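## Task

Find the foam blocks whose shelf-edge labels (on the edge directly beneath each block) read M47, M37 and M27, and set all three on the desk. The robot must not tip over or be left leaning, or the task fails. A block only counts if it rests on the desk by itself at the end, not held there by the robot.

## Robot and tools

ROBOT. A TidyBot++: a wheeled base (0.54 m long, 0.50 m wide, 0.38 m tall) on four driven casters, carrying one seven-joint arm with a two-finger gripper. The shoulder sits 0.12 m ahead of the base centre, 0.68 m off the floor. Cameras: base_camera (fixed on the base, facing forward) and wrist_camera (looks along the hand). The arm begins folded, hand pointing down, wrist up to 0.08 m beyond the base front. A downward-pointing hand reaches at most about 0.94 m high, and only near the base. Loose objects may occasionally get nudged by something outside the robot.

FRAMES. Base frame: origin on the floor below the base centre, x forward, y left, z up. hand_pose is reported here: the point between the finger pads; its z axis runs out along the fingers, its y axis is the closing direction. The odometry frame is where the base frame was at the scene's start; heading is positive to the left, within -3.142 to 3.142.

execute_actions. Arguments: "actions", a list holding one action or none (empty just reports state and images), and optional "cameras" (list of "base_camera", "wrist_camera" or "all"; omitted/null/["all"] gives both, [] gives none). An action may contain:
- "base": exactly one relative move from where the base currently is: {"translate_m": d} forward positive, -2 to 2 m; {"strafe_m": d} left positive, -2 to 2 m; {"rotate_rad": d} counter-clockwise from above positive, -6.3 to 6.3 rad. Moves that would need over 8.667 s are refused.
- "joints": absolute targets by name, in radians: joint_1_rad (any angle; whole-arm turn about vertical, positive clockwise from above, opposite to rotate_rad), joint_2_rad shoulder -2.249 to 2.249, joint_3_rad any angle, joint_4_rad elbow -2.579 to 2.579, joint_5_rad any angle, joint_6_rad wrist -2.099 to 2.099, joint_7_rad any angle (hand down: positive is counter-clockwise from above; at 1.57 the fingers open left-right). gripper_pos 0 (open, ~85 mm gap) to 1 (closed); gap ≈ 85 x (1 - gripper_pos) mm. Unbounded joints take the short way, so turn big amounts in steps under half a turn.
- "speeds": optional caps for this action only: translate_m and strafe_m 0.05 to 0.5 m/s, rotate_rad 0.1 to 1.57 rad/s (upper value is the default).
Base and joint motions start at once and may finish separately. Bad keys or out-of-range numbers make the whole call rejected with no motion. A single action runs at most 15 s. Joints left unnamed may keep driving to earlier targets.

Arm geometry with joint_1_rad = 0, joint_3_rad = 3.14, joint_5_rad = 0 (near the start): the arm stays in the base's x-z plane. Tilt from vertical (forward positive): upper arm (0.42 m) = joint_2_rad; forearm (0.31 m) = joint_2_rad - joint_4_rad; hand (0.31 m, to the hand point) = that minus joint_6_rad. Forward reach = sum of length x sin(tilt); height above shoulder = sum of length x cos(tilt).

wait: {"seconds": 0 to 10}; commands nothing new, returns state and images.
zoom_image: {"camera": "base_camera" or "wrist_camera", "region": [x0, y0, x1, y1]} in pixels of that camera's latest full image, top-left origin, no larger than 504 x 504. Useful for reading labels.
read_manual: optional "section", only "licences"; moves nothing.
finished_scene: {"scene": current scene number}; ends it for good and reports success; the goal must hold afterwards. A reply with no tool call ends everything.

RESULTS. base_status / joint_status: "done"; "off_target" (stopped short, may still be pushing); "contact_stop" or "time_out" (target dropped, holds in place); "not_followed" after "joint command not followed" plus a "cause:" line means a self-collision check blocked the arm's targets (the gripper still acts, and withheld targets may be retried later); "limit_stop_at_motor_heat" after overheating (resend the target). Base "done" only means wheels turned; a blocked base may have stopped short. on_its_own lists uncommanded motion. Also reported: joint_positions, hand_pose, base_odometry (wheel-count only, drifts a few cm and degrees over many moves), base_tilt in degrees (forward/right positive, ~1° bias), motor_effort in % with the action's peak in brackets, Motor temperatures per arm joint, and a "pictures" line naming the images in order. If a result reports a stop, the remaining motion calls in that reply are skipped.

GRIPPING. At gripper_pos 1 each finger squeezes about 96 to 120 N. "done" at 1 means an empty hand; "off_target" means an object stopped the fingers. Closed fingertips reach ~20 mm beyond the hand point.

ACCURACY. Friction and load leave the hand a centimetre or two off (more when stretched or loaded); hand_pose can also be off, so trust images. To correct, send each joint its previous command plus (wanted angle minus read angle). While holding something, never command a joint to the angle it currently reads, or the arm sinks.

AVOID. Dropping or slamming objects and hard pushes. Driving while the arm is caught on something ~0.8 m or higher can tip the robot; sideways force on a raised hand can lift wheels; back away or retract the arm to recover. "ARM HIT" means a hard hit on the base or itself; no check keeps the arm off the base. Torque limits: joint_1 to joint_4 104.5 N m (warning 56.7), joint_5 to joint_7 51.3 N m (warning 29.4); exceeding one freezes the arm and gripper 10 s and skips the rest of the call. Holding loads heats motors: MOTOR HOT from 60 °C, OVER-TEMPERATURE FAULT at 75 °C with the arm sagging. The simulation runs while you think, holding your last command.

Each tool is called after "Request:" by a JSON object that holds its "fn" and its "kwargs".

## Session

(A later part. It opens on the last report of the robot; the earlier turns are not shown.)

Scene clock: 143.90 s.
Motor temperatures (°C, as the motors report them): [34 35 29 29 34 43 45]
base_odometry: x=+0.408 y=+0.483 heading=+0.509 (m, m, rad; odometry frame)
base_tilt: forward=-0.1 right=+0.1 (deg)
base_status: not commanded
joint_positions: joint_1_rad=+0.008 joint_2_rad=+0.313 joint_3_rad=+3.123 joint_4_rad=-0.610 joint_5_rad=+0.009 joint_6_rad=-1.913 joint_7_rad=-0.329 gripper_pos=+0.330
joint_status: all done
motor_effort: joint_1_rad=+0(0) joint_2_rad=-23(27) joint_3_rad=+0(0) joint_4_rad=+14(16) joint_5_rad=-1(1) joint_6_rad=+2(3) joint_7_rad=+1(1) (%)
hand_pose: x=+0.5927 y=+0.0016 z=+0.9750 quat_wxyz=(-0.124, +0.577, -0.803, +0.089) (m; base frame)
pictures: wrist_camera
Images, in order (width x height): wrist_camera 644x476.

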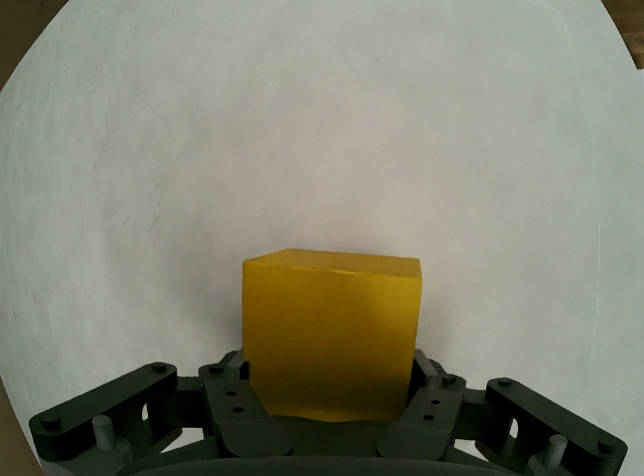

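Request:
{"fn": "execute_actions", "kwargs": {"actions": [{"joints":{"gripper_pos":0}}], "cameras": []}}

Request:
{"fn": "execute_actions", "kwargs": {"actions": [{"joints":{"joint_2_rad":0.0}}], "cameras": ["wrist_camera"]}}

Request:
{"fn": "finished_scene", "kwargs": {"scene": 1}}

Scene clock: 145.43 s.
Motor temperatures (°C, as the motors report them): [34 35 29 29 34 43 45]
base_odometry: x=+0.408 y=+0.483 heading=+0.509 (m, m, rad; odometry frame)
base_tilt: forward=-0.1 right=+0.3 (deg)
base_status: not commanded
joint_positions: joint_1_rad=+0.008 joint_2_rad=+0.313 joint_3_rad=+3.123 joint_4_rad=-0.610 joint_5_rad=+0.009 joint_6_rad=-1.913 joint_7_rad=-0.329 gripper_pos=+0.000
joint_status: all done
motor_effort: joint_1_rad=+0(1) joint_2_rad=-25(26) joint_3_rad=+1(0) joint_4_rad=+15(15) joint_5_rad=-1(1) joint_6_rad=+2(2) joint_7_rad=+1(1) (%)
hand_pose: x=+0.5928 y=+0.0016 z=+0.9751 quat_wxyz=(-0.124, +0.577, -0.803, +0.089) (m; base frame)
pictures: none
No camera images: the call's "cameras" was empty. Leave "cameras" out to get every camera's image.

Scene clock: 147.07 s.
Motor temperatures (°C, as the motors report them): [34 35 29 29 34 43 45]
base_odometry: x=+0.407 y=+0.483 heading=+0.509 (m, m, rad; odometry frame)
base_tilt: forward=-0.2 right=+0.2 (deg)
base_status: not commanded
joint_positions: joint_1_rad=+0.008 joint_2_rad=-0.006 joint_3_rad=+3.123 joint_4_rad=-0.608 joint_5_rad=+0.009 joint_6_rad=-1.913 joint_7_rad=-0.329 gripper_pos=+0.000
joint_status: all done
motor_effort: joint_1_rad=+0(1) joint_2_rad=-12(29) joint_3_rad=+1(0) joint_4_rad=+12(16) joint_5_rad=-1(1) joint_6_rad=+4(5) joint_7_rad=+1(1) (%)
hand_pose: x=+0.4768 y=+0.0025 z=+1.1096 quat_wxyz=(-0.250, +0.555, -0.772, +0.181) (m; base frame)
pictures: wrist_camera
Images, in order (width x height): wrist_camera 644x476.

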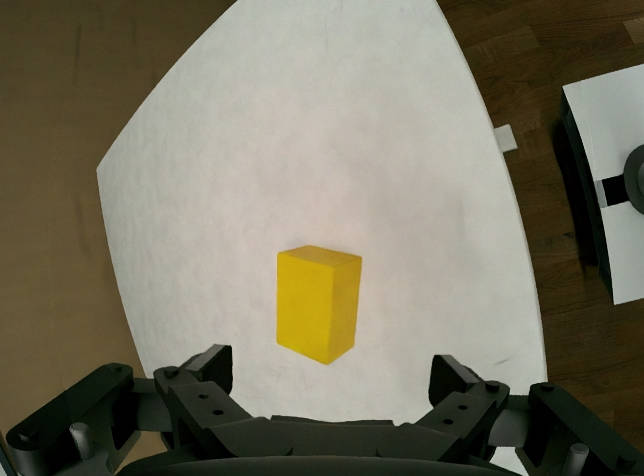

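The scene is finished: the task was done.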